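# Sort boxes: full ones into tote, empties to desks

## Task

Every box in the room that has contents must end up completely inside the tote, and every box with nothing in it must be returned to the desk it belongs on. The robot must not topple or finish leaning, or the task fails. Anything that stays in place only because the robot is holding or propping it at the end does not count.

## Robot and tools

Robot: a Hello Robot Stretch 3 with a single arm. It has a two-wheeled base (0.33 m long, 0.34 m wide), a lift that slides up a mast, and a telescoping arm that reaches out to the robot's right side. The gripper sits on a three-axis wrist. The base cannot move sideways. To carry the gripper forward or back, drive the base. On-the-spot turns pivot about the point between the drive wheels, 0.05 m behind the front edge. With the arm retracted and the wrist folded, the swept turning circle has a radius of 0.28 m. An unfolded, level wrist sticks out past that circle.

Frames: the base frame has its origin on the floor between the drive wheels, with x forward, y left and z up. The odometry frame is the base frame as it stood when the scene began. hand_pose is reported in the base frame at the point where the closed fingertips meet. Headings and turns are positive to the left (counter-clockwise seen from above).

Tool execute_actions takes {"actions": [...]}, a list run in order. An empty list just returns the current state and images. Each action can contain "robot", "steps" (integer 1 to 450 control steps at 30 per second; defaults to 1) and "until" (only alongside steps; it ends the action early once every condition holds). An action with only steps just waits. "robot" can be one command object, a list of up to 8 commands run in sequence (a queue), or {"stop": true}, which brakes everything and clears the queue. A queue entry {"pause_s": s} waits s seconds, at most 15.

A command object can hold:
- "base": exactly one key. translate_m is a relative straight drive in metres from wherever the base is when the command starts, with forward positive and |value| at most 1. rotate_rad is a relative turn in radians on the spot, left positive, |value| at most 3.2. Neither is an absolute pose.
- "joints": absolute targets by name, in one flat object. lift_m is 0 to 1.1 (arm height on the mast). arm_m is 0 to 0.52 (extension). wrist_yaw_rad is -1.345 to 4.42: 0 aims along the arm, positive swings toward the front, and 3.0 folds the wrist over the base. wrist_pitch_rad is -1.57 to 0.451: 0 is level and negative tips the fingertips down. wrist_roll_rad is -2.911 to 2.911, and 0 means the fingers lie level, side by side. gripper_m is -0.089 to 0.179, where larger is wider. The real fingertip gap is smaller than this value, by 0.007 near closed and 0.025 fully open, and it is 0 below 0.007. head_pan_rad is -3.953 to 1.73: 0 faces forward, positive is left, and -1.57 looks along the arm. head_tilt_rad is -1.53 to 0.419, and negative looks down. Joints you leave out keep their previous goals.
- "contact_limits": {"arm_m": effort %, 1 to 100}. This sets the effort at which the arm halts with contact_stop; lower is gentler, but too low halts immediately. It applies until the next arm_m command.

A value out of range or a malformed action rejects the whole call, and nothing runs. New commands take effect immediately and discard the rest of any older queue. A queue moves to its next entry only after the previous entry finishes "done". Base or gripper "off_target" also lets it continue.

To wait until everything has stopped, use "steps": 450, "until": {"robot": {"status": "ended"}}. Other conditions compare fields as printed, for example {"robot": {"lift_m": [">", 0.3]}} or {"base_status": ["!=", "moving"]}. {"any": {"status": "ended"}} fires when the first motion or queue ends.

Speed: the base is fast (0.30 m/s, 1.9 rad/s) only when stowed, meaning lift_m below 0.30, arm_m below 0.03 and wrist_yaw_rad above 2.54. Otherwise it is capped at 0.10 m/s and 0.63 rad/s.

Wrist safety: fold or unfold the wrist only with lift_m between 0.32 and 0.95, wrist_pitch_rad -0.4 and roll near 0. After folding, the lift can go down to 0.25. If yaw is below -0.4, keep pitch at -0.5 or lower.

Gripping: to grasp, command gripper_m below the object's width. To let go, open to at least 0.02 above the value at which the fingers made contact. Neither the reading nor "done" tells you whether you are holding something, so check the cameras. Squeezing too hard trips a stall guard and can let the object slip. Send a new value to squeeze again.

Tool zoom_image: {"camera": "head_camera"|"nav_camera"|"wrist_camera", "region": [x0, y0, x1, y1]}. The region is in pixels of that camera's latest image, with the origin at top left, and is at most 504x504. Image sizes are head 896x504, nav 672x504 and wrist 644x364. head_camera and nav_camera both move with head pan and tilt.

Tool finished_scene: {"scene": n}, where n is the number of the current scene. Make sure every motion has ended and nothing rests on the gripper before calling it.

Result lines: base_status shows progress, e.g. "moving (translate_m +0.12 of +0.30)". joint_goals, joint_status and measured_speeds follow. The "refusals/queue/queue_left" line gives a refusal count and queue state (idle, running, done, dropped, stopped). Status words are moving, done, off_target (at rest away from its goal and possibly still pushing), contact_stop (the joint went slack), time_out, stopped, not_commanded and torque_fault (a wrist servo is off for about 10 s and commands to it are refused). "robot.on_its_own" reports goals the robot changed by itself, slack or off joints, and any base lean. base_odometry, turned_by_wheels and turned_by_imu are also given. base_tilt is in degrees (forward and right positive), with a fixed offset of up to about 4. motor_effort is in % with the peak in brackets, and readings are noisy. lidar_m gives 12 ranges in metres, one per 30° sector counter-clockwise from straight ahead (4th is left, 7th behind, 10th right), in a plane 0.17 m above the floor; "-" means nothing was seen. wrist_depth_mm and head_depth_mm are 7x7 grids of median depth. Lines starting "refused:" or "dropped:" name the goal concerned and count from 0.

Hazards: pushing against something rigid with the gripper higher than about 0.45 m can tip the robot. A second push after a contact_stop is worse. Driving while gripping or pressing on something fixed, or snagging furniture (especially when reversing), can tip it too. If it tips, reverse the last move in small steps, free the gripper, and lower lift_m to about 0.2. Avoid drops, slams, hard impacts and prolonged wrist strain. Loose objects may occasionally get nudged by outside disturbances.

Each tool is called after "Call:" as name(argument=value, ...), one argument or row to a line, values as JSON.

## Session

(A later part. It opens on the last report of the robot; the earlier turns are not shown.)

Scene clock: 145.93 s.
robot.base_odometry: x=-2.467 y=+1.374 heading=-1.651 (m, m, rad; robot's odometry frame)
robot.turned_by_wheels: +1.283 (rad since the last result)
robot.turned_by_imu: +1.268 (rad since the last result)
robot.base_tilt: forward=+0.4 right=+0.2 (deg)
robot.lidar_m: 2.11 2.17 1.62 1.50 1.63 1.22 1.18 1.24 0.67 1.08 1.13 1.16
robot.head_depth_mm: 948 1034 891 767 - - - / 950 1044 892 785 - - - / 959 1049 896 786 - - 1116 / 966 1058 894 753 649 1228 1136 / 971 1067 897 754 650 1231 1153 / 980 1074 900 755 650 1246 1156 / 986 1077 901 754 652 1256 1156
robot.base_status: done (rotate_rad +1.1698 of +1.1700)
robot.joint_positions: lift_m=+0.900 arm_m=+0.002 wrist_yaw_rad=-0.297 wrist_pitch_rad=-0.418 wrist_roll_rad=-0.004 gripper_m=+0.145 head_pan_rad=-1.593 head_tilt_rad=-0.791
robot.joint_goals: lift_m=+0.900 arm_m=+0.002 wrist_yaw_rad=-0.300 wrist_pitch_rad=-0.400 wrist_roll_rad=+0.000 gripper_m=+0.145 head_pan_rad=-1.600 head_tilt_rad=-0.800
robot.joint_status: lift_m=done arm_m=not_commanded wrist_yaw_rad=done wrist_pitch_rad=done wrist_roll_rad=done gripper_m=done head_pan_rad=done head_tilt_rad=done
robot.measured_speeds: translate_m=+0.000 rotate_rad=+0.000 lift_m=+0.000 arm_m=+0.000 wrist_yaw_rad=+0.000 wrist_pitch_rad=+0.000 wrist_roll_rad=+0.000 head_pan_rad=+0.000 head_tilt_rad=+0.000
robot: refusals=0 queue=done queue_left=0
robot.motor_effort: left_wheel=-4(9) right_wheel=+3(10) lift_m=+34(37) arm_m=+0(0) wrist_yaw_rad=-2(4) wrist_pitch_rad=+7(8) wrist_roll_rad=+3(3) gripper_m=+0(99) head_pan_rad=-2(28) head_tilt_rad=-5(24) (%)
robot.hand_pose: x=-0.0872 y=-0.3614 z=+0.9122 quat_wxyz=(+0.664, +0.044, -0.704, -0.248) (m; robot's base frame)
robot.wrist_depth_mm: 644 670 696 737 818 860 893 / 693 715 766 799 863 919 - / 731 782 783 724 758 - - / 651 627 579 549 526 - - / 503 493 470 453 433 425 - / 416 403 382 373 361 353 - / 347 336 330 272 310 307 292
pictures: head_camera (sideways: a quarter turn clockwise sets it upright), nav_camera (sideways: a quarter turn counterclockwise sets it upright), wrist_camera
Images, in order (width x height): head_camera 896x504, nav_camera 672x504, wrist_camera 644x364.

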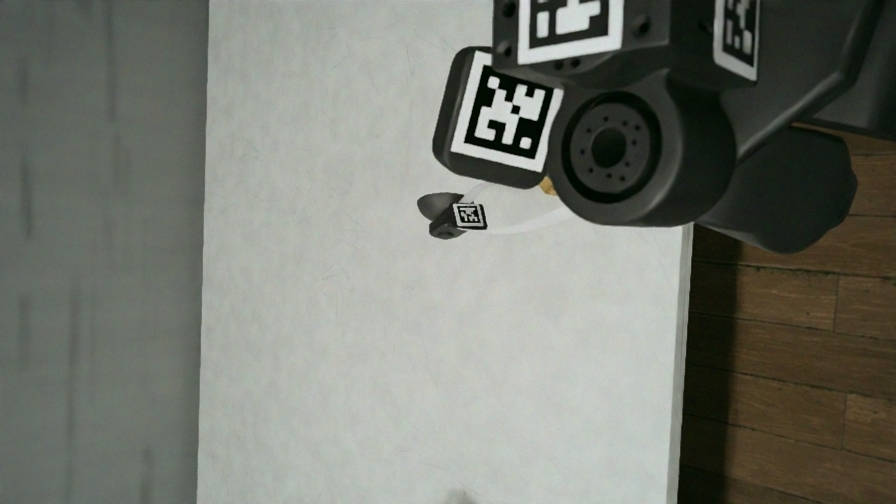

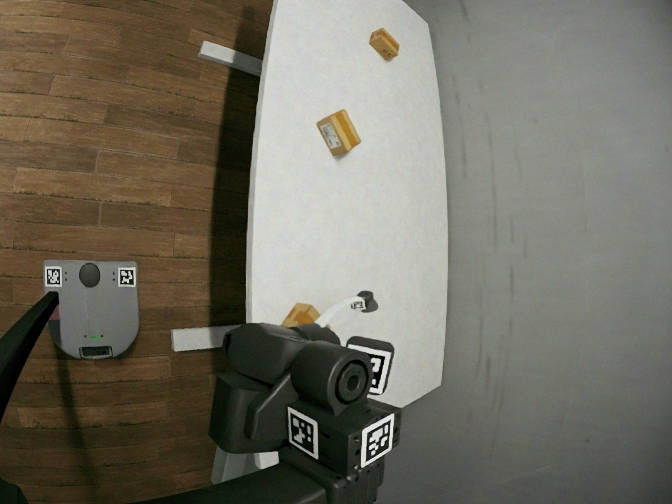

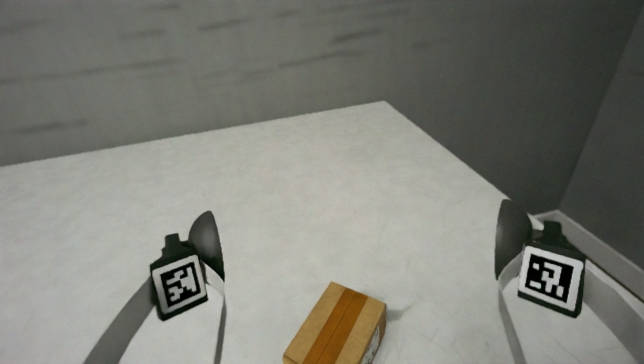

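Call:
execute_actions(
  actions=[
    {"robot":{"joints":{"wrist_yaw_rad":-0.79,"wrist_pitch_rad":-1.2,"arm_m":0.225,"lift_m":0.91,"head_tilt_rad":-0.9}},"steps":300,"until":{"robot":{"status":"ended"}}},
  ],
)

Scene clock: 156.13 s.
robot.base_odometry: x=-2.467 y=+1.374 heading=-1.651 (m, m, rad; robot's odometry frame)
robot.turned_by_wheels: +0.000 (rad since the last result)
robot.turned_by_imu: +0.001 (rad since the last result)
robot.base_tilt: forward=+0.4 right=+0.2 (deg)
robot.lidar_m: 2.12 2.17 1.62 1.49 1.64 1.22 1.19 1.24 0.67 1.08 1.13 1.16
robot.head_depth_mm: - 926 771 692 616 1237 1119 / - - 755 629 617 1220 1133 / 965 - - 688 618 1243 1139 / 1009 958 794 690 630 1241 1140 / 1015 937 794 691 633 1240 1125 / 1021 941 799 692 634 1246 1129 / 1027 942 800 695 635 1245 1125
robot.base_status: done (rotate_rad +1.1698 of +1.1700)
robot.joint_positions: lift_m=+0.910 arm_m=+0.225 wrist_yaw_rad=-0.788 wrist_pitch_rad=-1.202 wrist_roll_rad=-0.003 gripper_m=+0.145 head_pan_rad=-1.593 head_tilt_rad=-0.889
robot.joint_goals: lift_m=+0.910 arm_m=+0.225 wrist_yaw_rad=-0.790 wrist_pitch_rad=-1.200 wrist_roll_rad=+0.000 gripper_m=+0.145 head_pan_rad=-1.600 head_tilt_rad=-0.900
robot.joint_status: lift_m=done arm_m=done wrist_yaw_rad=done wrist_pitch_rad=done wrist_roll_rad=done gripper_m=done head_pan_rad=done head_tilt_rad=done
robot.measured_speeds: translate_m=+0.000 rotate_rad=+0.000 lift_m=+0.000 arm_m=+0.000 wrist_yaw_rad=+0.000 wrist_pitch_rad=+0.000 wrist_roll_rad=+0.000 head_pan_rad=+0.000 head_tilt_rad=+0.000
robot: refusals=0 queue=done queue_left=0
robot.motor_effort: left_wheel=-4(4) right_wheel=+3(3) lift_m=+35(35) arm_m=+3(4) wrist_yaw_rad=-2(0) wrist_pitch_rad=+0(9) wrist_roll_rad=+2(3) gripper_m=-2(1) head_pan_rad=-3(3) head_tilt_rad=-6(19) (%)
robot.hand_pose: x=-0.0712 y=-0.4188 z=+0.8006 quat_wxyz=(+0.386, +0.146, -0.691, -0.593) (m; robot's base frame)
robot.wrist_depth_mm: 307 300 288 282 276 267 262 / 296 287 281 273 263 259 254 / 285 276 269 263 256 249 243 / 275 268 263 254 249 242 235 / 266 260 254 243 197 236 825 / 257 254 244 236 187 228 847 / 247 242 237 232 227 222 811
pictures: head_camera (sideways: a quarter turn clockwise sets it upright), nav_camera (sideways: a quarter turn counterclockwise sets it upright), wrist_camera
Images, in order (width x height): head_camera 896x504, nav_camera 672x504, wrist_camera 644x364.

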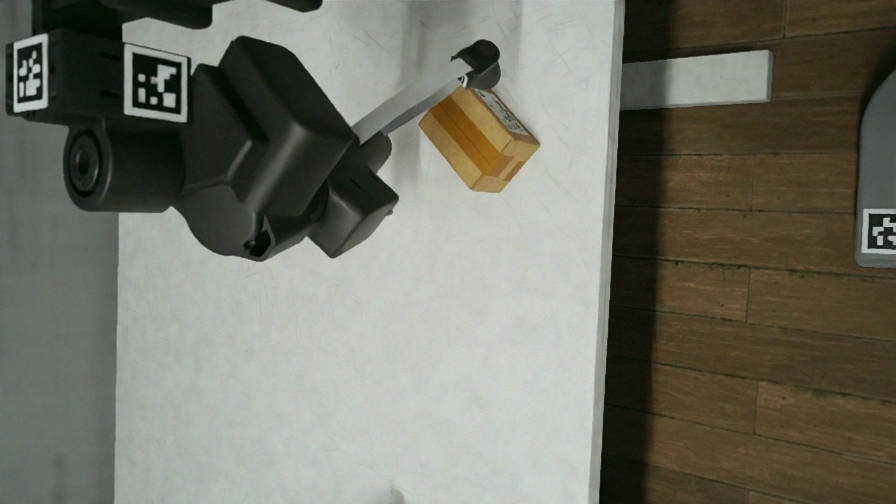

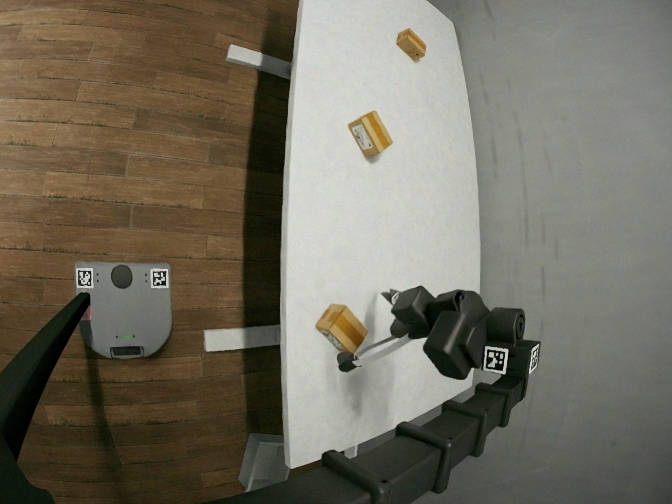

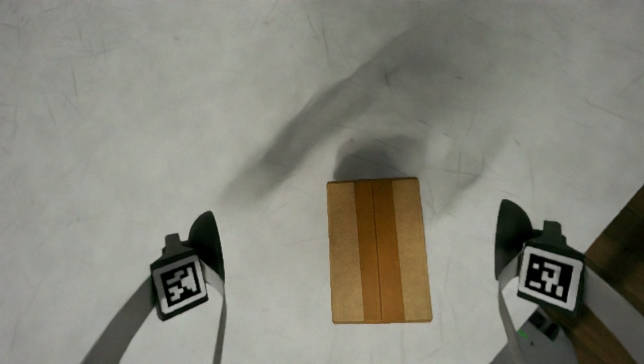

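Call:
execute_actions(
  actions=[
    {"robot":[{"joints":{"arm_m":0.213,"lift_m":0.865}}],"steps":300,"until":{"robot":{"status":"ended"}}},
  ],
)

Scene clock: 167.27 s.
robot.base_odometry: x=-2.467 y=+1.374 heading=-1.651 (m, m, rad; robot's odometry frame)
robot.turned_by_wheels: +0.000 (rad since the last result)
robot.turned_by_imu: +0.001 (rad since the last result)
robot.base_tilt: forward=+0.3 right=+0.2 (deg)
robot.lidar_m: 2.11 2.17 1.63 1.50 1.64 1.22 1.19 1.24 0.67 1.08 1.13 1.16
robot.head_depth_mm: 987 - 786 685 612 1233 1119 / 992 - - 636 613 1220 1137 / 1001 983 - 629 618 1240 1140 / 1009 935 802 677 630 1242 1138 / 1014 935 795 691 633 1244 1129 / 1022 939 797 694 633 1245 1129 / 1030 943 801 695 634 1250 1130
robot.base_status: done (rotate_rad +1.1698 of +1.1700)
robot.joint_positions: lift_m=+0.865 arm_m=+0.213 wrist_yaw_rad=-0.788 wrist_pitch_rad=-1.202 wrist_roll_rad=-0.003 gripper_m=+0.145 head_pan_rad=-1.593 head_tilt_rad=-0.889
robot.joint_goals: lift_m=+0.865 arm_m=+0.213 wrist_yaw_rad=-0.790 wrist_pitch_rad=-1.200 wrist_roll_rad=+0.000 gripper_m=+0.145 head_pan_rad=-1.600 head_tilt_rad=-0.900
robot.joint_status: lift_m=done arm_m=done wrist_yaw_rad=done wrist_pitch_rad=done wrist_roll_rad=done gripper_m=done head_pan_rad=done head_tilt_rad=done
robot.measured_speeds: translate_m=+0.000 rotate_rad=+0.000 lift_m=+0.000 arm_m=+0.000 wrist_yaw_rad=+0.000 wrist_pitch_rad=+0.000 wrist_roll_rad=+0.000 head_pan_rad=+0.000 head_tilt_rad=+0.000
robot: refusals=0 queue=done queue_left=0
robot.motor_effort: left_wheel=-3(4) right_wheel=+3(3) lift_m=+16(34) arm_m=-2(2) wrist_yaw_rad=-2(1) wrist_pitch_rad=+1(1) wrist_roll_rad=+2(3) gripper_m=+0(1) head_pan_rad=-2(2) head_tilt_rad=-6(6) (%)
robot.hand_pose: x=-0.0711 y=-0.4073 z=+0.7564 quat_wxyz=(+0.386, +0.146, -0.691, -0.593) (m; robot's base frame)
robot.wrist_depth_mm: 254 248 241 234 228 221 215 / 243 240 232 225 219 212 209 / 235 228 225 218 212 206 201 / 226 223 214 160 158 199 195 / 221 216 209 155 153 196 191 / 212 209 202 150 147 189 811 / 205 200 195 189 185 183 788
pictures: head_camera (sideways: a quarter turn clockwise sets it upright), nav_camera (sideways: a quarter turn counterclockwise sets it upright), wrist_camera
Images, in order (width x height): head_camera 896x504, nav_camera 672x504, wrist_camera 644x364.

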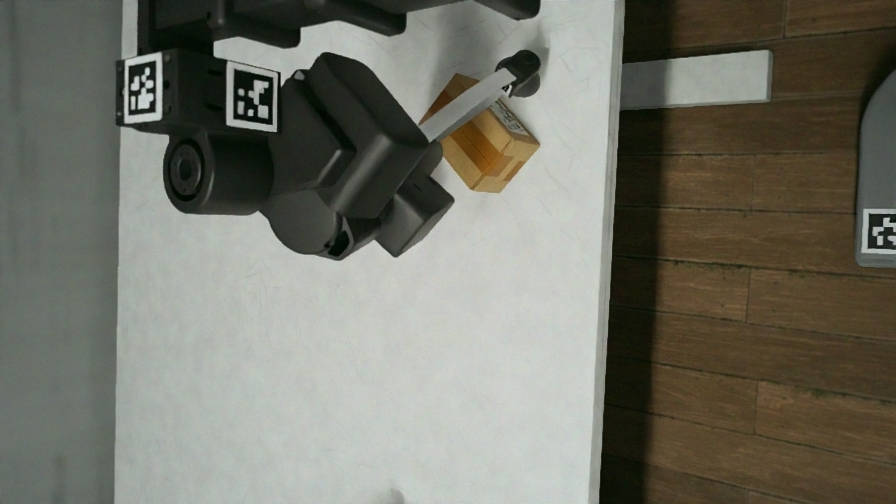

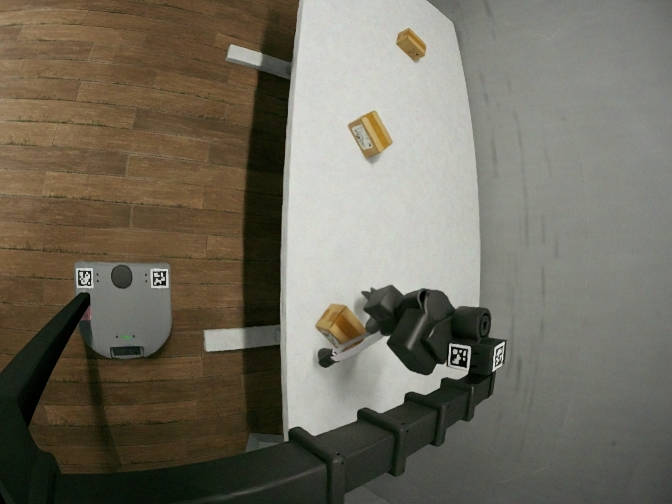

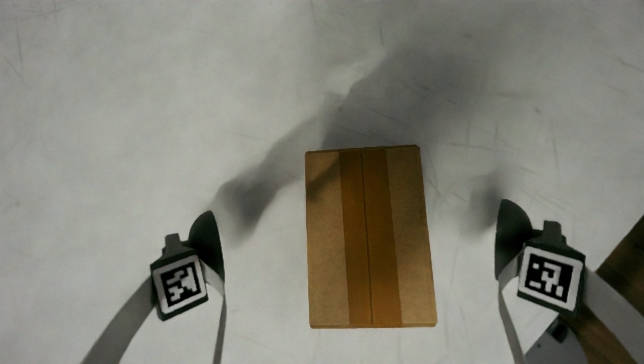

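Call:
execute_actions(
  actions=[
    {"robot":[{"joints":{"lift_m":0.857}},{"joints":{"gripper_m":0.01}},{"joints":{"lift_m":0.885}},{"pause_s":0.4}],"steps":300,"until":{"robot":{"status":"ended"}}},
  ],
)

Scene clock: 173.20 s.
robot.base_odometry: x=-2.467 y=+1.374 heading=-1.651 (m, m, rad; robot's odometry frame)
robot.turned_by_wheels: +0.000 (rad since the last result)
robot.turned_by_imu: +0.001 (rad since the last result)
robot.base_tilt: forward=+0.3 right=+0.2 (deg)
robot.lidar_m: 2.11 2.18 1.62 1.50 1.64 1.22 1.19 1.24 0.67 1.08 1.13 1.16
robot.head_depth_mm: 964 - 773 685 617 1237 1119 / 972 - - 616 618 1223 1139 / 999 - - 599 618 1237 1141 / 1008 934 794 689 631 1242 1141 / 1014 937 797 692 632 1243 1127 / 1023 941 799 692 634 1246 1127 / 1031 943 801 695 636 1248 1131
robot.base_status: done (rotate_rad +1.1698 of +1.1700)
robot.joint_positions: lift_m=+0.885 arm_m=+0.213 wrist_yaw_rad=-0.788 wrist_pitch_rad=-1.203 wrist_roll_rad=-0.003 gripper_m=+0.011 head_pan_rad=-1.593 head_tilt_rad=-0.889
robot.joint_goals: lift_m=+0.885 arm_m=+0.213 wrist_yaw_rad=-0.790 wrist_pitch_rad=-1.200 wrist_roll_rad=+0.000 gripper_m=+0.010 head_pan_rad=-1.600 head_tilt_rad=-0.900
robot.joint_status: lift_m=done arm_m=done wrist_yaw_rad=done wrist_pitch_rad=done wrist_roll_rad=done gripper_m=done head_pan_rad=done head_tilt_rad=done
robot.measured_speeds: translate_m=+0.000 rotate_rad=+0.000 lift_m=+0.000 arm_m=+0.000 wrist_yaw_rad=+0.000 wrist_pitch_rad=+0.000 wrist_roll_rad=+0.000 head_pan_rad=+0.000 head_tilt_rad=+0.000
robot: refusals=0 queue=done queue_left=0
robot.motor_effort: left_wheel=-4(4) right_wheel=+3(3) lift_m=+35(37) arm_m=-3(3) wrist_yaw_rad=-1(2) wrist_pitch_rad=+1(1) wrist_roll_rad=+2(2) gripper_m=-20(99) head_pan_rad=-3(3) head_tilt_rad=-6(6) (%)
robot.hand_pose: x=-0.0710 y=-0.4073 z=+0.7755 quat_wxyz=(+0.386, +0.147, -0.691, -0.593) (m; robot's base frame)
robot.wrist_depth_mm: 277 267 261 257 246 241 234 / 267 260 252 246 242 234 225 / 256 251 245 238 231 227 219 / 248 242 238 147 147 217 213 / 239 233 228 142 140 211 210 / 229 227 224 138 137 205 823 / 223 220 214 138 200 201 785
pictures: head_camera (sideways: a quarter turn clockwise sets it upright), nav_camera (sideways: a quarter turn counterclockwise sets it upright), wrist_camera
Images, in order (width x height): head_camera 896x504, nav_camera 672x504, wrist_camera 644x364.

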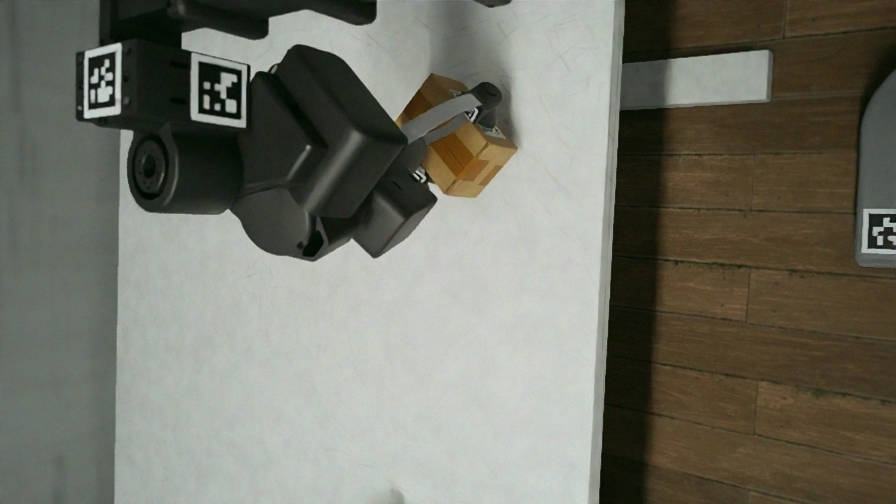

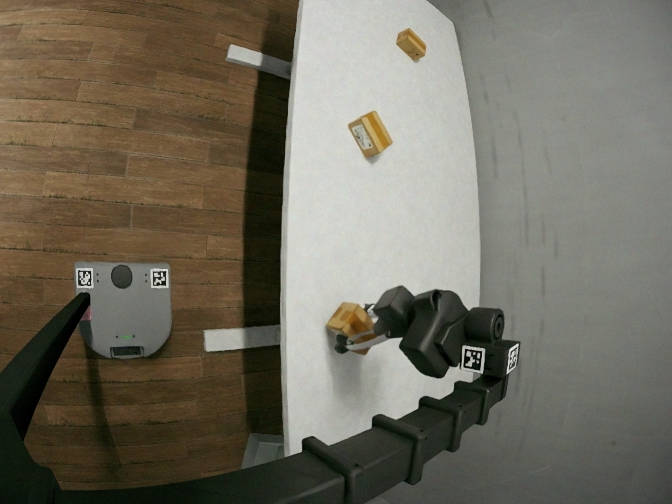

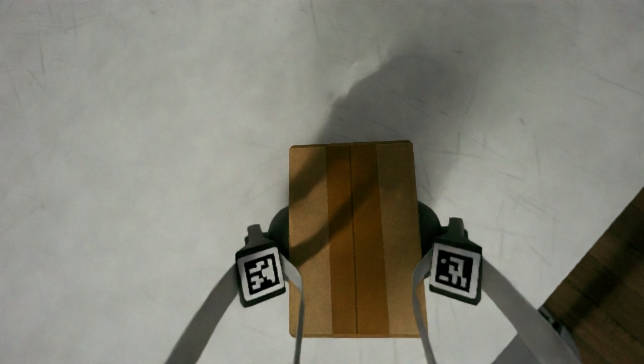

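Call:
execute_actions(
  actions=[
    {"robot":[{"joints":{"wrist_pitch_rad":-0.8}},{"pause_s":0.4}],"steps":300,"until":{"robot":{"status":"ended"}}},
  ],
)

Scene clock: 178.47 s.
robot.base_odometry: x=-2.467 y=+1.374 heading=-1.651 (m, m, rad; robot's odometry frame)
robot.turned_by_wheels: +0.000 (rad since the last result)
robot.turned_by_imu: +0.001 (rad since the last result)
robot.base_tilt: forward=+0.4 right=+0.2 (deg)
robot.lidar_m: 2.11 2.17 1.63 1.50 1.63 1.22 1.19 1.24 0.67 1.08 1.13 1.16
robot.head_depth_mm: 967 - 593 674 617 1229 1119 / 973 - - 674 617 1221 1133 / 1000 - - 688 619 1239 1143 / 1004 931 778 690 632 1245 1141 / 1014 937 796 692 633 1243 1125 / 1020 942 799 691 634 1246 1129 / 1030 941 801 695 635 1247 1133
robot.base_status: done (rotate_rad +1.1698 of +1.1700)
robot.joint_positions: lift_m=+0.885 arm_m=+0.213 wrist_yaw_rad=-0.788 wrist_pitch_rad=-0.816 wrist_roll_rad=-0.003 gripper_m=+0.011 head_pan_rad=-1.593 head_tilt_rad=-0.889
robot.joint_goals: lift_m=+0.885 arm_m=+0.213 wrist_yaw_rad=-0.790 wrist_pitch_rad=-0.800 wrist_roll_rad=+0.000 gripper_m=+0.010 head_pan_rad=-1.600 head_tilt_rad=-0.900
robot.joint_status: lift_m=done arm_m=done wrist_yaw_rad=done wrist_pitch_rad=done wrist_roll_rad=done gripper_m=done head_pan_rad=done head_tilt_rad=done
robot.measured_speeds: translate_m=+0.000 rotate_rad=+0.000 lift_m=+0.000 arm_m=+0.000 wrist_yaw_rad=+0.000 wrist_pitch_rad=+0.000 wrist_roll_rad=+0.000 head_pan_rad=+0.000 head_tilt_rad=+0.000
robot: refusals=0 queue=done queue_left=0
robot.motor_effort: left_wheel=-4(3) right_wheel=+3(3) lift_m=+35(34) arm_m=-2(2) wrist_yaw_rad=-2(2) wrist_pitch_rad=+7(5) wrist_roll_rad=+2(2) gripper_m=-22(22) head_pan_rad=-3(2) head_tilt_rad=-6(6) (%)
robot.hand_pose: x=-0.1336 y=-0.4695 z=+0.8201 quat_wxyz=(+0.493, +0.011, -0.706, -0.509) (m; robot's base frame)
robot.wrist_depth_mm: 489 500 475 462 - - 852 / 451 429 408 393 378 - 927 / 387 373 362 345 330 319 - / 339 331 316 147 147 288 279 / 305 296 291 142 140 264 255 / 273 267 263 138 137 239 232 / 250 243 233 138 218 221 217
pictures: head_camera (sideways: a quarter turn clockwise sets it upright), nav_camera (sideways: a quarter turn counterclockwise sets it upright), wrist_camera
Images, in order (width x height): head_camera 896x504, nav_camera 672x504, wrist_camera 644x364.

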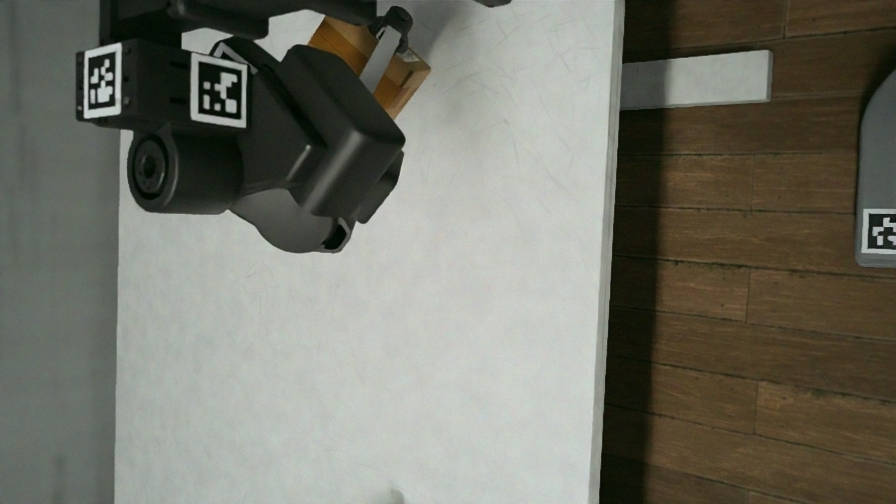

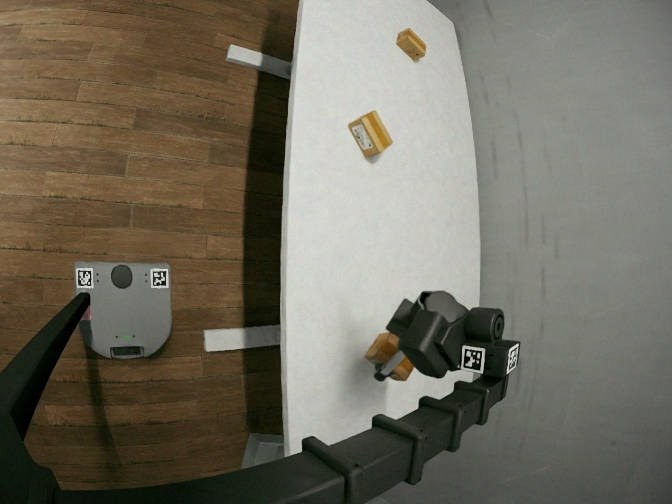

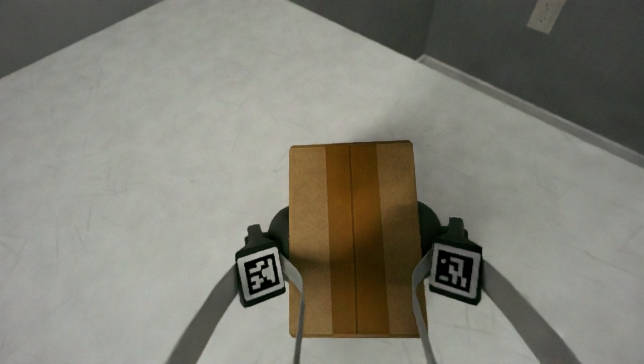

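Call:
execute_actions(
  actions=[
    {"robot":[{"joints":{"wrist_pitch_rad":-1.2}},{"joints":{"lift_m":0.858}},{"joints":{"gripper_m":0.13}},{"joints":{"lift_m":0.91}},{"base":{"translate_m":0.425},"joints":{"arm_m":0.294,"wrist_yaw_rad":-0.87,"gripper_m":0.145}}],"steps":450,"until":{"robot":{"status":"ended"}}},
  ],
)

Scene clock: 192.97 s.
robot.base_odometry: x=-2.501 y=+0.950 heading=-1.651 (m, m, rad; robot's odometry frame)
robot.turned_by_wheels: +0.000 (rad since the last result)
robot.turned_by_imu: +0.002 (rad since the last result)
robot.base_tilt: forward=+0.4 right=+0.2 (deg)
robot.lidar_m: 1.69 2.05 1.88 1.49 1.75 1.66 1.61 0.91 0.93 1.09 0.84 1.59
robot.head_depth_mm: - 913 789 684 618 1239 1121 / - - 788 662 629 1238 1139 / - - 759 665 629 1239 1140 / 1019 910 786 689 632 1244 1142 / 1026 939 796 691 632 1239 1126 / 1035 938 798 692 633 1249 1128 / 1041 942 784 694 647 1250 1133
robot.base_status: done (translate_m +0.4250 of +0.4250)
robot.joint_positions: lift_m=+0.910 arm_m=+0.294 wrist_yaw_rad=-0.868 wrist_pitch_rad=-1.203 wrist_roll_rad=-0.003 gripper_m=+0.145 head_pan_rad=-1.593 head_tilt_rad=-0.889
robot.joint_goals: lift_m=+0.910 arm_m=+0.294 wrist_yaw_rad=-0.870 wrist_pitch_rad=-1.200 wrist_roll_rad=+0.000 gripper_m=+0.145 head_pan_rad=-1.600 head_tilt_rad=-0.900
robot.joint_status: lift_m=done arm_m=done wrist_yaw_rad=done wrist_pitch_rad=done wrist_roll_rad=done gripper_m=done head_pan_rad=done head_tilt_rad=done
robot.measured_speeds: translate_m=+0.000 rotate_rad=+0.000 lift_m=+0.000 arm_m=+0.000 wrist_yaw_rad=+0.000 wrist_pitch_rad=+0.000 wrist_roll_rad=+0.000 head_pan_rad=+0.000 head_tilt_rad=+0.000
robot: refusals=0 queue=done queue_left=0
robot.motor_effort: left_wheel=-4(3) right_wheel=+3(8) lift_m=+35(37) arm_m=+4(0) wrist_yaw_rad=-2(2) wrist_pitch_rad=+1(6) wrist_roll_rad=+2(2) gripper_m=+0(96) head_pan_rad=-2(2) head_tilt_rad=-6(6) (%)
robot.hand_pose: x=-0.0747 y=-0.4836 z=+0.8005 quat_wxyz=(+0.362, +0.119, -0.696, -0.608) (m; robot's base frame)
robot.wrist_depth_mm: 311 297 290 281 277 266 263 / 297 288 279 271 264 259 253 / 284 281 270 263 256 251 243 / 275 266 262 204 248 243 236 / 263 256 251 199 238 237 228 / 255 250 242 193 233 227 220 / 246 241 238 232 225 222 217
pictures: head_camera (sideways: a quarter turn clockwise sets it upright), nav_camera (sideways: a quarter turn counterclockwise sets it upright), wrist_camera
Images, in order (width x height): head_camera 896x504, nav_camera 672x504, wrist_camera 644x364.

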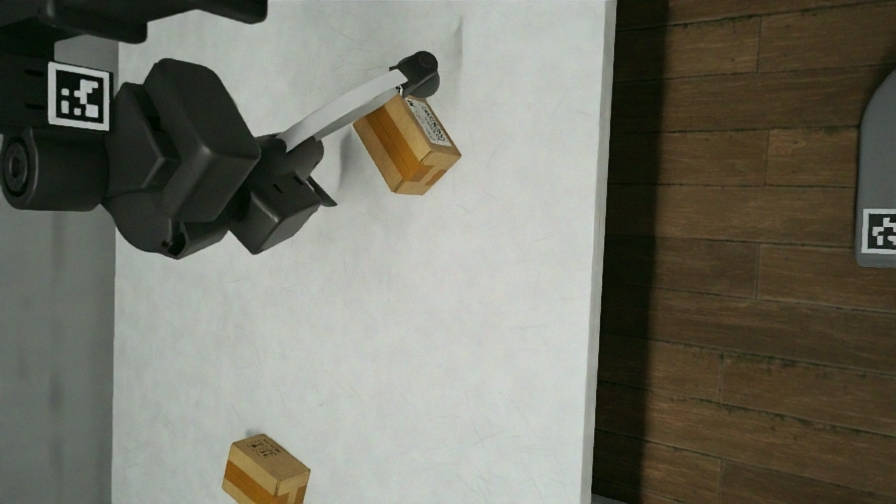

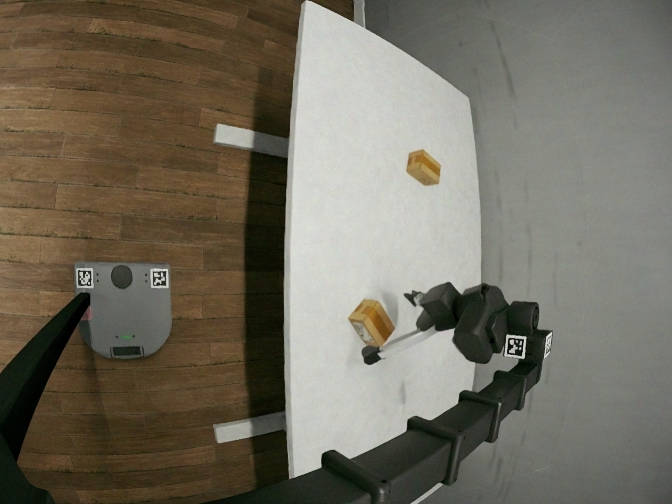

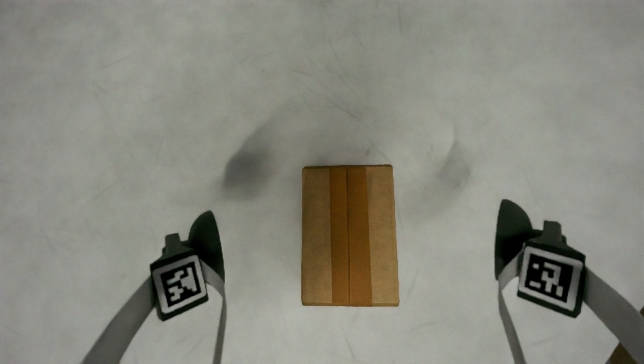

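Call:
execute_actions(
  actions=[
    {"robot":[{"joints":{"lift_m":0.857,"arm_m":0.3}},{"joints":{"gripper_m":0.01}},{"joints":{"lift_m":0.885}},{"pause_s":0.4}],"steps":300,"until":{"robot":{"status":"ended"}}},
  ],
)

Scene clock: 201.77 s.
robot.base_odometry: x=-2.501 y=+0.950 heading=-1.651 (m, m, rad; robot's odometry frame)
robot.turned_by_wheels: +0.000 (rad since the last result)
robot.turned_by_imu: +0.001 (rad since the last result)
robot.base_tilt: forward=+0.3 right=+0.2 (deg)
robot.lidar_m: 1.69 2.05 1.88 1.49 1.75 1.66 1.61 0.91 0.93 1.09 0.84 1.59
robot.head_depth_mm: - 904 769 685 616 1234 1119 / - - 799 673 629 1236 1139 / 973 - 650 663 630 1237 1139 / 1018 957 777 691 631 1245 1144 / 1027 938 797 691 631 1244 1125 / 1032 939 799 692 632 1247 1127 / 1042 939 782 694 647 1246 1133
robot.base_status: done (translate_m +0.4250 of +0.4250)
robot.joint_positions: lift_m=+0.884 arm_m=+0.300 wrist_yaw_rad=-0.869 wrist_pitch_rad=-1.209 wrist_roll_rad=-0.003 gripper_m=+0.011 head_pan_rad=-1.593 head_tilt_rad=-0.889
robot.joint_goals: lift_m=+0.885 arm_m=+0.300 wrist_yaw_rad=-0.870 wrist_pitch_rad=-1.200 wrist_roll_rad=+0.000 gripper_m=+0.010 head_pan_rad=-1.600 head_tilt_rad=-0.900
robot.joint_status: lift_m=done arm_m=done wrist_yaw_rad=done wrist_pitch_rad=done wrist_roll_rad=done gripper_m=done head_pan_rad=done head_tilt_rad=done
robot.measured_speeds: translate_m=+0.000 rotate_rad=+0.000 lift_m=+0.000 arm_m=+0.000 wrist_yaw_rad=+0.000 wrist_pitch_rad=+0.000 wrist_roll_rad=+0.000 head_pan_rad=+0.000 head_tilt_rad=+0.000
robot: refusals=0 queue=done queue_left=0
robot.motor_effort: left_wheel=-4(4) right_wheel=+4(4) lift_m=+36(37) arm_m=+4(8) wrist_yaw_rad=-1(2) wrist_pitch_rad=+4(4) wrist_roll_rad=+2(2) gripper_m=-22(99) head_pan_rad=-2(3) head_tilt_rad=-6(6) (%)
robot.hand_pose: x=-0.0735 y=-0.4884 z=+0.7750 quat_wxyz=(+0.360, +0.121, -0.696, -0.610) (m; robot's base frame)
robot.wrist_depth_mm: 276 267 260 250 244 237 232 / 266 255 252 244 236 231 224 / 254 249 240 237 230 222 219 / 245 241 235 147 146 218 211 / 236 233 229 142 140 211 207 / 231 225 222 138 137 205 200 / 223 218 213 136 202 200 194
pictures: head_camera (sideways: a quarter turn clockwise sets it upright), nav_camera (sideways: a quarter turn counterclockwise sets it upright), wrist_camera
Images, in order (width x height): head_camera 896x504, nav_camera 672x504, wrist_camera 644x364.

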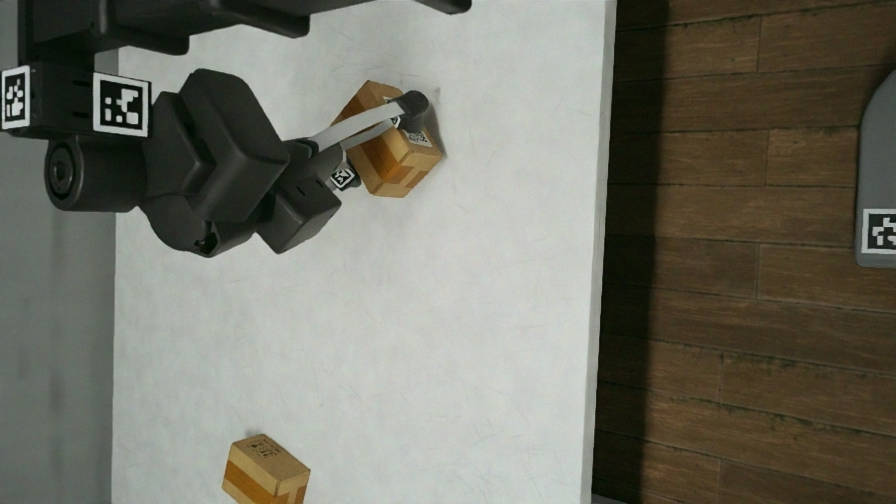

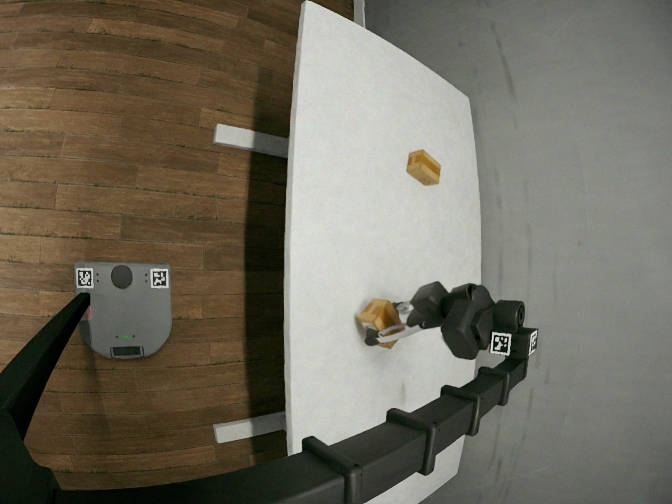

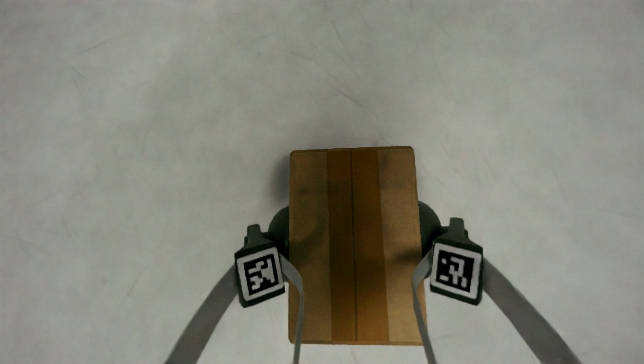

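Call:
zoom_image(
  camera="head_camera",
  region=[200, 414, 330, 504],
)

Call:
execute_actions(
  actions=[
    {"robot":{"joints":{"lift_m":0.91,"arm_m":0.02},"base":{"translate_m":-1.0}},"steps":200,"until":{"robot":{"arm_m":["<",0.03]}}},
    {"robot":{"joints":{"lift_m":0.33,"head_pan_rad":-2.0,"head_tilt_rad":-1.0}},"steps":400,"until":{"robot":{"status":"ended"}}},
  ],
)

Region (200, 414, 330, 504) of head_camera's 896x504 image, scaled by 3.877, with more detail than that image has; it fills the top 349 rows of this view, and the rest is white.

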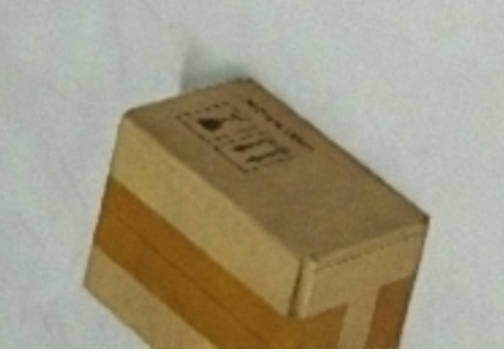

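Scene clock: 231.50 s.
robot.base_odometry: x=-2.421 y=+1.947 heading=-1.651 (m, m, rad; robot's odometry frame)
robot.turned_by_wheels: +0.000 (rad since the last result)
robot.turned_by_imu: +0.002 (rad since the last result)
robot.base_tilt: forward=+0.4 right=+0.2 (deg)
robot.lidar_m: 2.68 2.63 1.55 1.55 0.85 0.64 0.62 0.64 0.90 1.06 0.69 1.55
robot.head_depth_mm: 1027 1126 1244 1374 1316 1197 1133 / 1169 1338 1519 1453 1305 1204 - / 1141 1366 1588 1460 1304 1236 - / 1099 1306 1559 1457 1305 1250 - / 1065 1254 1521 1465 1329 1212 1114 / 1033 1205 1451 1476 1326 1214 1118 / 1002 1159 1387 1476 1333 1202 1120
robot.base_status: done (translate_m -1.0000 of -1.0000)
robot.joint_positions: lift_m=+0.330 arm_m=+0.020 wrist_yaw_rad=-0.869 wrist_pitch_rad=-1.210 wrist_roll_rad=-0.003 gripper_m=+0.011 head_pan_rad=-1.993 head_tilt_rad=-0.987
robot.joint_goals: lift_m=+0.330 arm_m=+0.020 wrist_yaw_rad=-0.870 wrist_pitch_rad=-1.200 wrist_roll_rad=+0.000 gripper_m=+0.010 head_pan_rad=-2.000 head_tilt_rad=-1.000
robot.joint_status: lift_m=done arm_m=done wrist_yaw_rad=done wrist_pitch_rad=done wrist_roll_rad=done gripper_m=done head_pan_rad=done head_tilt_rad=done
robot.measured_speeds: translate_m=+0.000 rotate_rad=+0.000 lift_m=+0.000 arm_m=+0.000 wrist_yaw_rad=+0.000 wrist_pitch_rad=+0.000 wrist_roll_rad=+0.000 head_pan_rad=+0.000 head_tilt_rad=+0.000
robot: refusals=0 queue=done queue_left=0
robot.motor_effort: left_wheel=-3(7) right_wheel=+3(4) lift_m=+17(36) arm_m=-2(4) wrist_yaw_rad=-1(1) wrist_pitch_rad=+4(4) wrist_roll_rad=+2(2) gripper_m=-21(23) head_pan_rad=-3(20) head_tilt_rad=-7(19) (%)
robot.hand_pose: x=-0.0734 y=-0.2090 z=+0.2208 quat_wxyz=(+0.359, +0.121, -0.696, -0.610) (m; robot's base frame)
robot.wrist_depth_mm: 473 458 376 431 421 410 402 / 455 445 430 427 417 396 387 / 438 436 413 406 400 383 378 / 430 414 401 147 146 - - / 417 401 393 142 140 - - / 400 388 387 137 136 - - / 384 378 366 135 131 - -
pictures: head_camera (sideways: a quarter turn clockwise sets it upright), nav_camera (sideways: a quarter turn counterclockwise sets it upright), wrist_camera
Images, in order (width x height): head_camera 896x504, nav_camera 672x504, wrist_camera 644x364.

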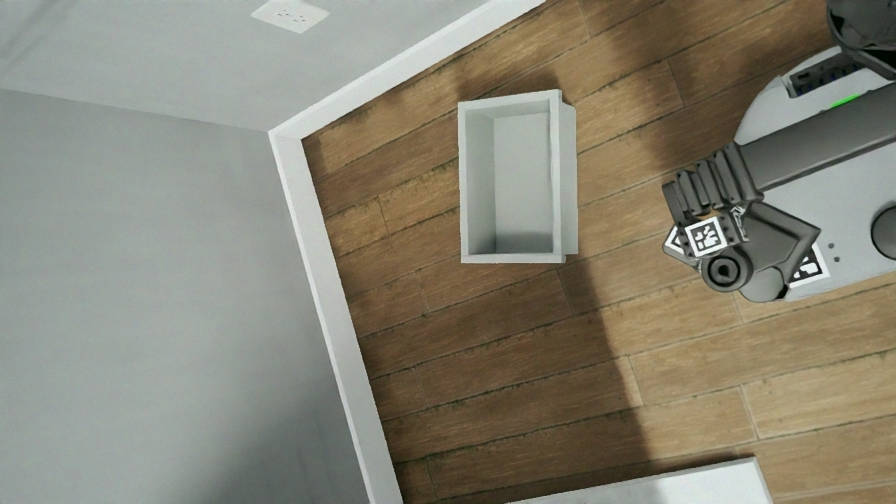

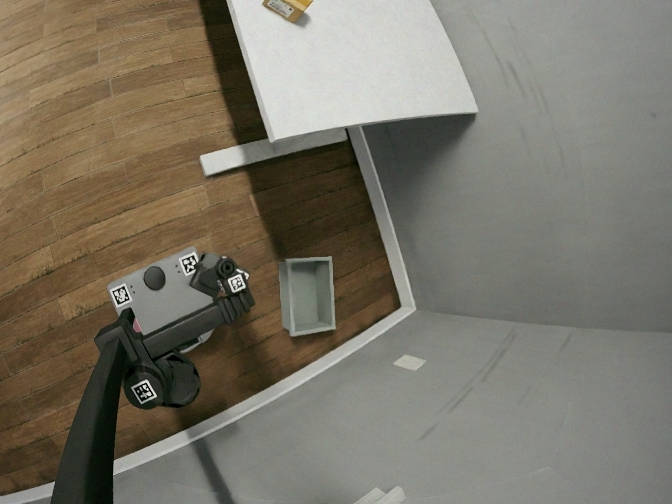

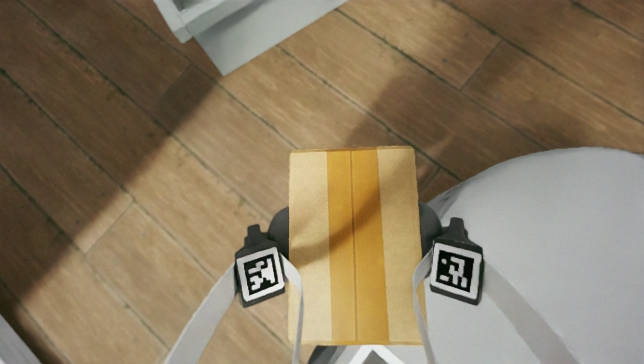

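Call:
execute_actions(
  actions=[
    {"robot":[{"base":{"translate_m":-0.22},"joints":{"wrist_yaw_rad":0.0,"arm_m":0.312,"lift_m":0.30}},{"base":{"rotate_rad":-0.335},"joints":{"head_pan_rad":-1.5,"head_tilt_rad":-1.05,"lift_m":0.27}}],"steps":400,"until":{"robot":{"status":"ended"}}},
  ],
)

Scene clock: 248.60 s.
robot.base_odometry: x=-2.404 y=+2.166 heading=-1.986 (m, m, rad; robot's odometry frame)
robot.turned_by_wheels: -0.335 (rad since the last result)
robot.turned_by_imu: -0.329 (rad since the last result)
robot.base_tilt: forward=+0.3 right=+0.2 (deg)
robot.lidar_m: 1.87 3.11 2.09 1.61 0.87 0.48 0.40 0.40 0.45 0.47 1.05 0.81
robot.head_depth_mm: 874 938 1009 1096 1184 1174 1114 / 1074 1238 1360 1351 1294 1197 - / 1107 1333 1544 1432 1283 1206 - / 1085 1305 1526 1423 1280 1206 1114 / 1069 1270 1505 1429 1286 1202 1114 / 1045 1242 1505 1427 1305 1202 1115 / 1026 1215 1482 1435 1311 1206 1118
robot.base_status: done (rotate_rad -0.3349 of -0.3350)
robot.joint_positions: lift_m=+0.270 arm_m=+0.312 wrist_yaw_rad=-0.002 wrist_pitch_rad=-1.210 wrist_roll_rad=-0.003 gripper_m=+0.011 head_pan_rad=-1.507 head_tilt_rad=-1.037
robot.joint_goals: lift_m=+0.270 arm_m=+0.312 wrist_yaw_rad=+0.000 wrist_pitch_rad=-1.200 wrist_roll_rad=+0.000 gripper_m=+0.010 head_pan_rad=-1.500 head_tilt_rad=-1.050
robot.joint_status: lift_m=done arm_m=done wrist_yaw_rad=done wrist_pitch_rad=done wrist_roll_rad=done gripper_m=done head_pan_rad=done head_tilt_rad=done
robot.measured_speeds: translate_m=+0.000 rotate_rad=+0.000 lift_m=+0.000 arm_m=+0.000 wrist_yaw_rad=+0.000 wrist_pitch_rad=+0.000 wrist_roll_rad=+0.000 head_pan_rad=+0.000 head_tilt_rad=+0.000
robot: refusals=0 queue=done queue_left=0
robot.motor_effort: left_wheel=+1(6) right_wheel=-4(10) lift_m=+17(16) arm_m=+3(6) wrist_yaw_rad=+3(5) wrist_pitch_rad=+4(5) wrist_roll_rad=+2(2) gripper_m=-22(23) head_pan_rad=+2(22) head_tilt_rad=-7(16) (%)
robot.hand_pose: x=-0.0218 y=-0.5245 z=+0.1608 quat_wxyz=(+0.582, +0.402, -0.581, -0.403) (m; robot's base frame)
robot.wrist_depth_mm: 398 389 371 366 359 298 230 / 382 377 366 355 348 325 241 / 244 245 246 227 332 327 244 / 265 343 337 147 147 316 259 / 265 337 331 142 139 308 282 / 263 325 316 137 136 297 292 / 252 298 289 136 189 291 285
pictures: head_camera (sideways: a quarter turn clockwise sets it upright), nav_camera (sideways: a quarter turn counterclockwise sets it upright), wrist_camera
Images, in order (width x height): head_camera 896x504, nav_camera 672x504, wrist_camera 644x364.

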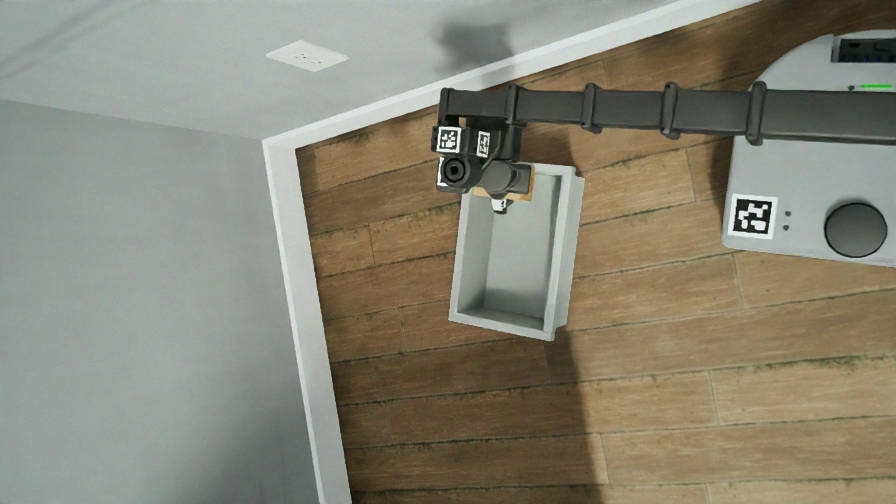

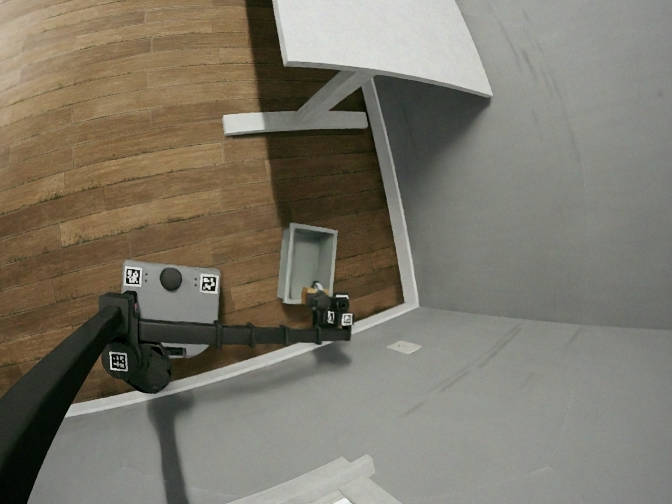

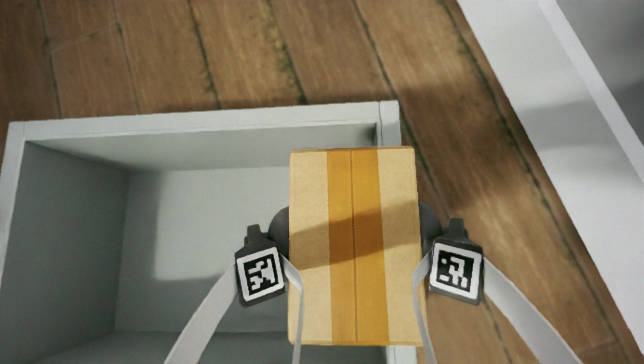

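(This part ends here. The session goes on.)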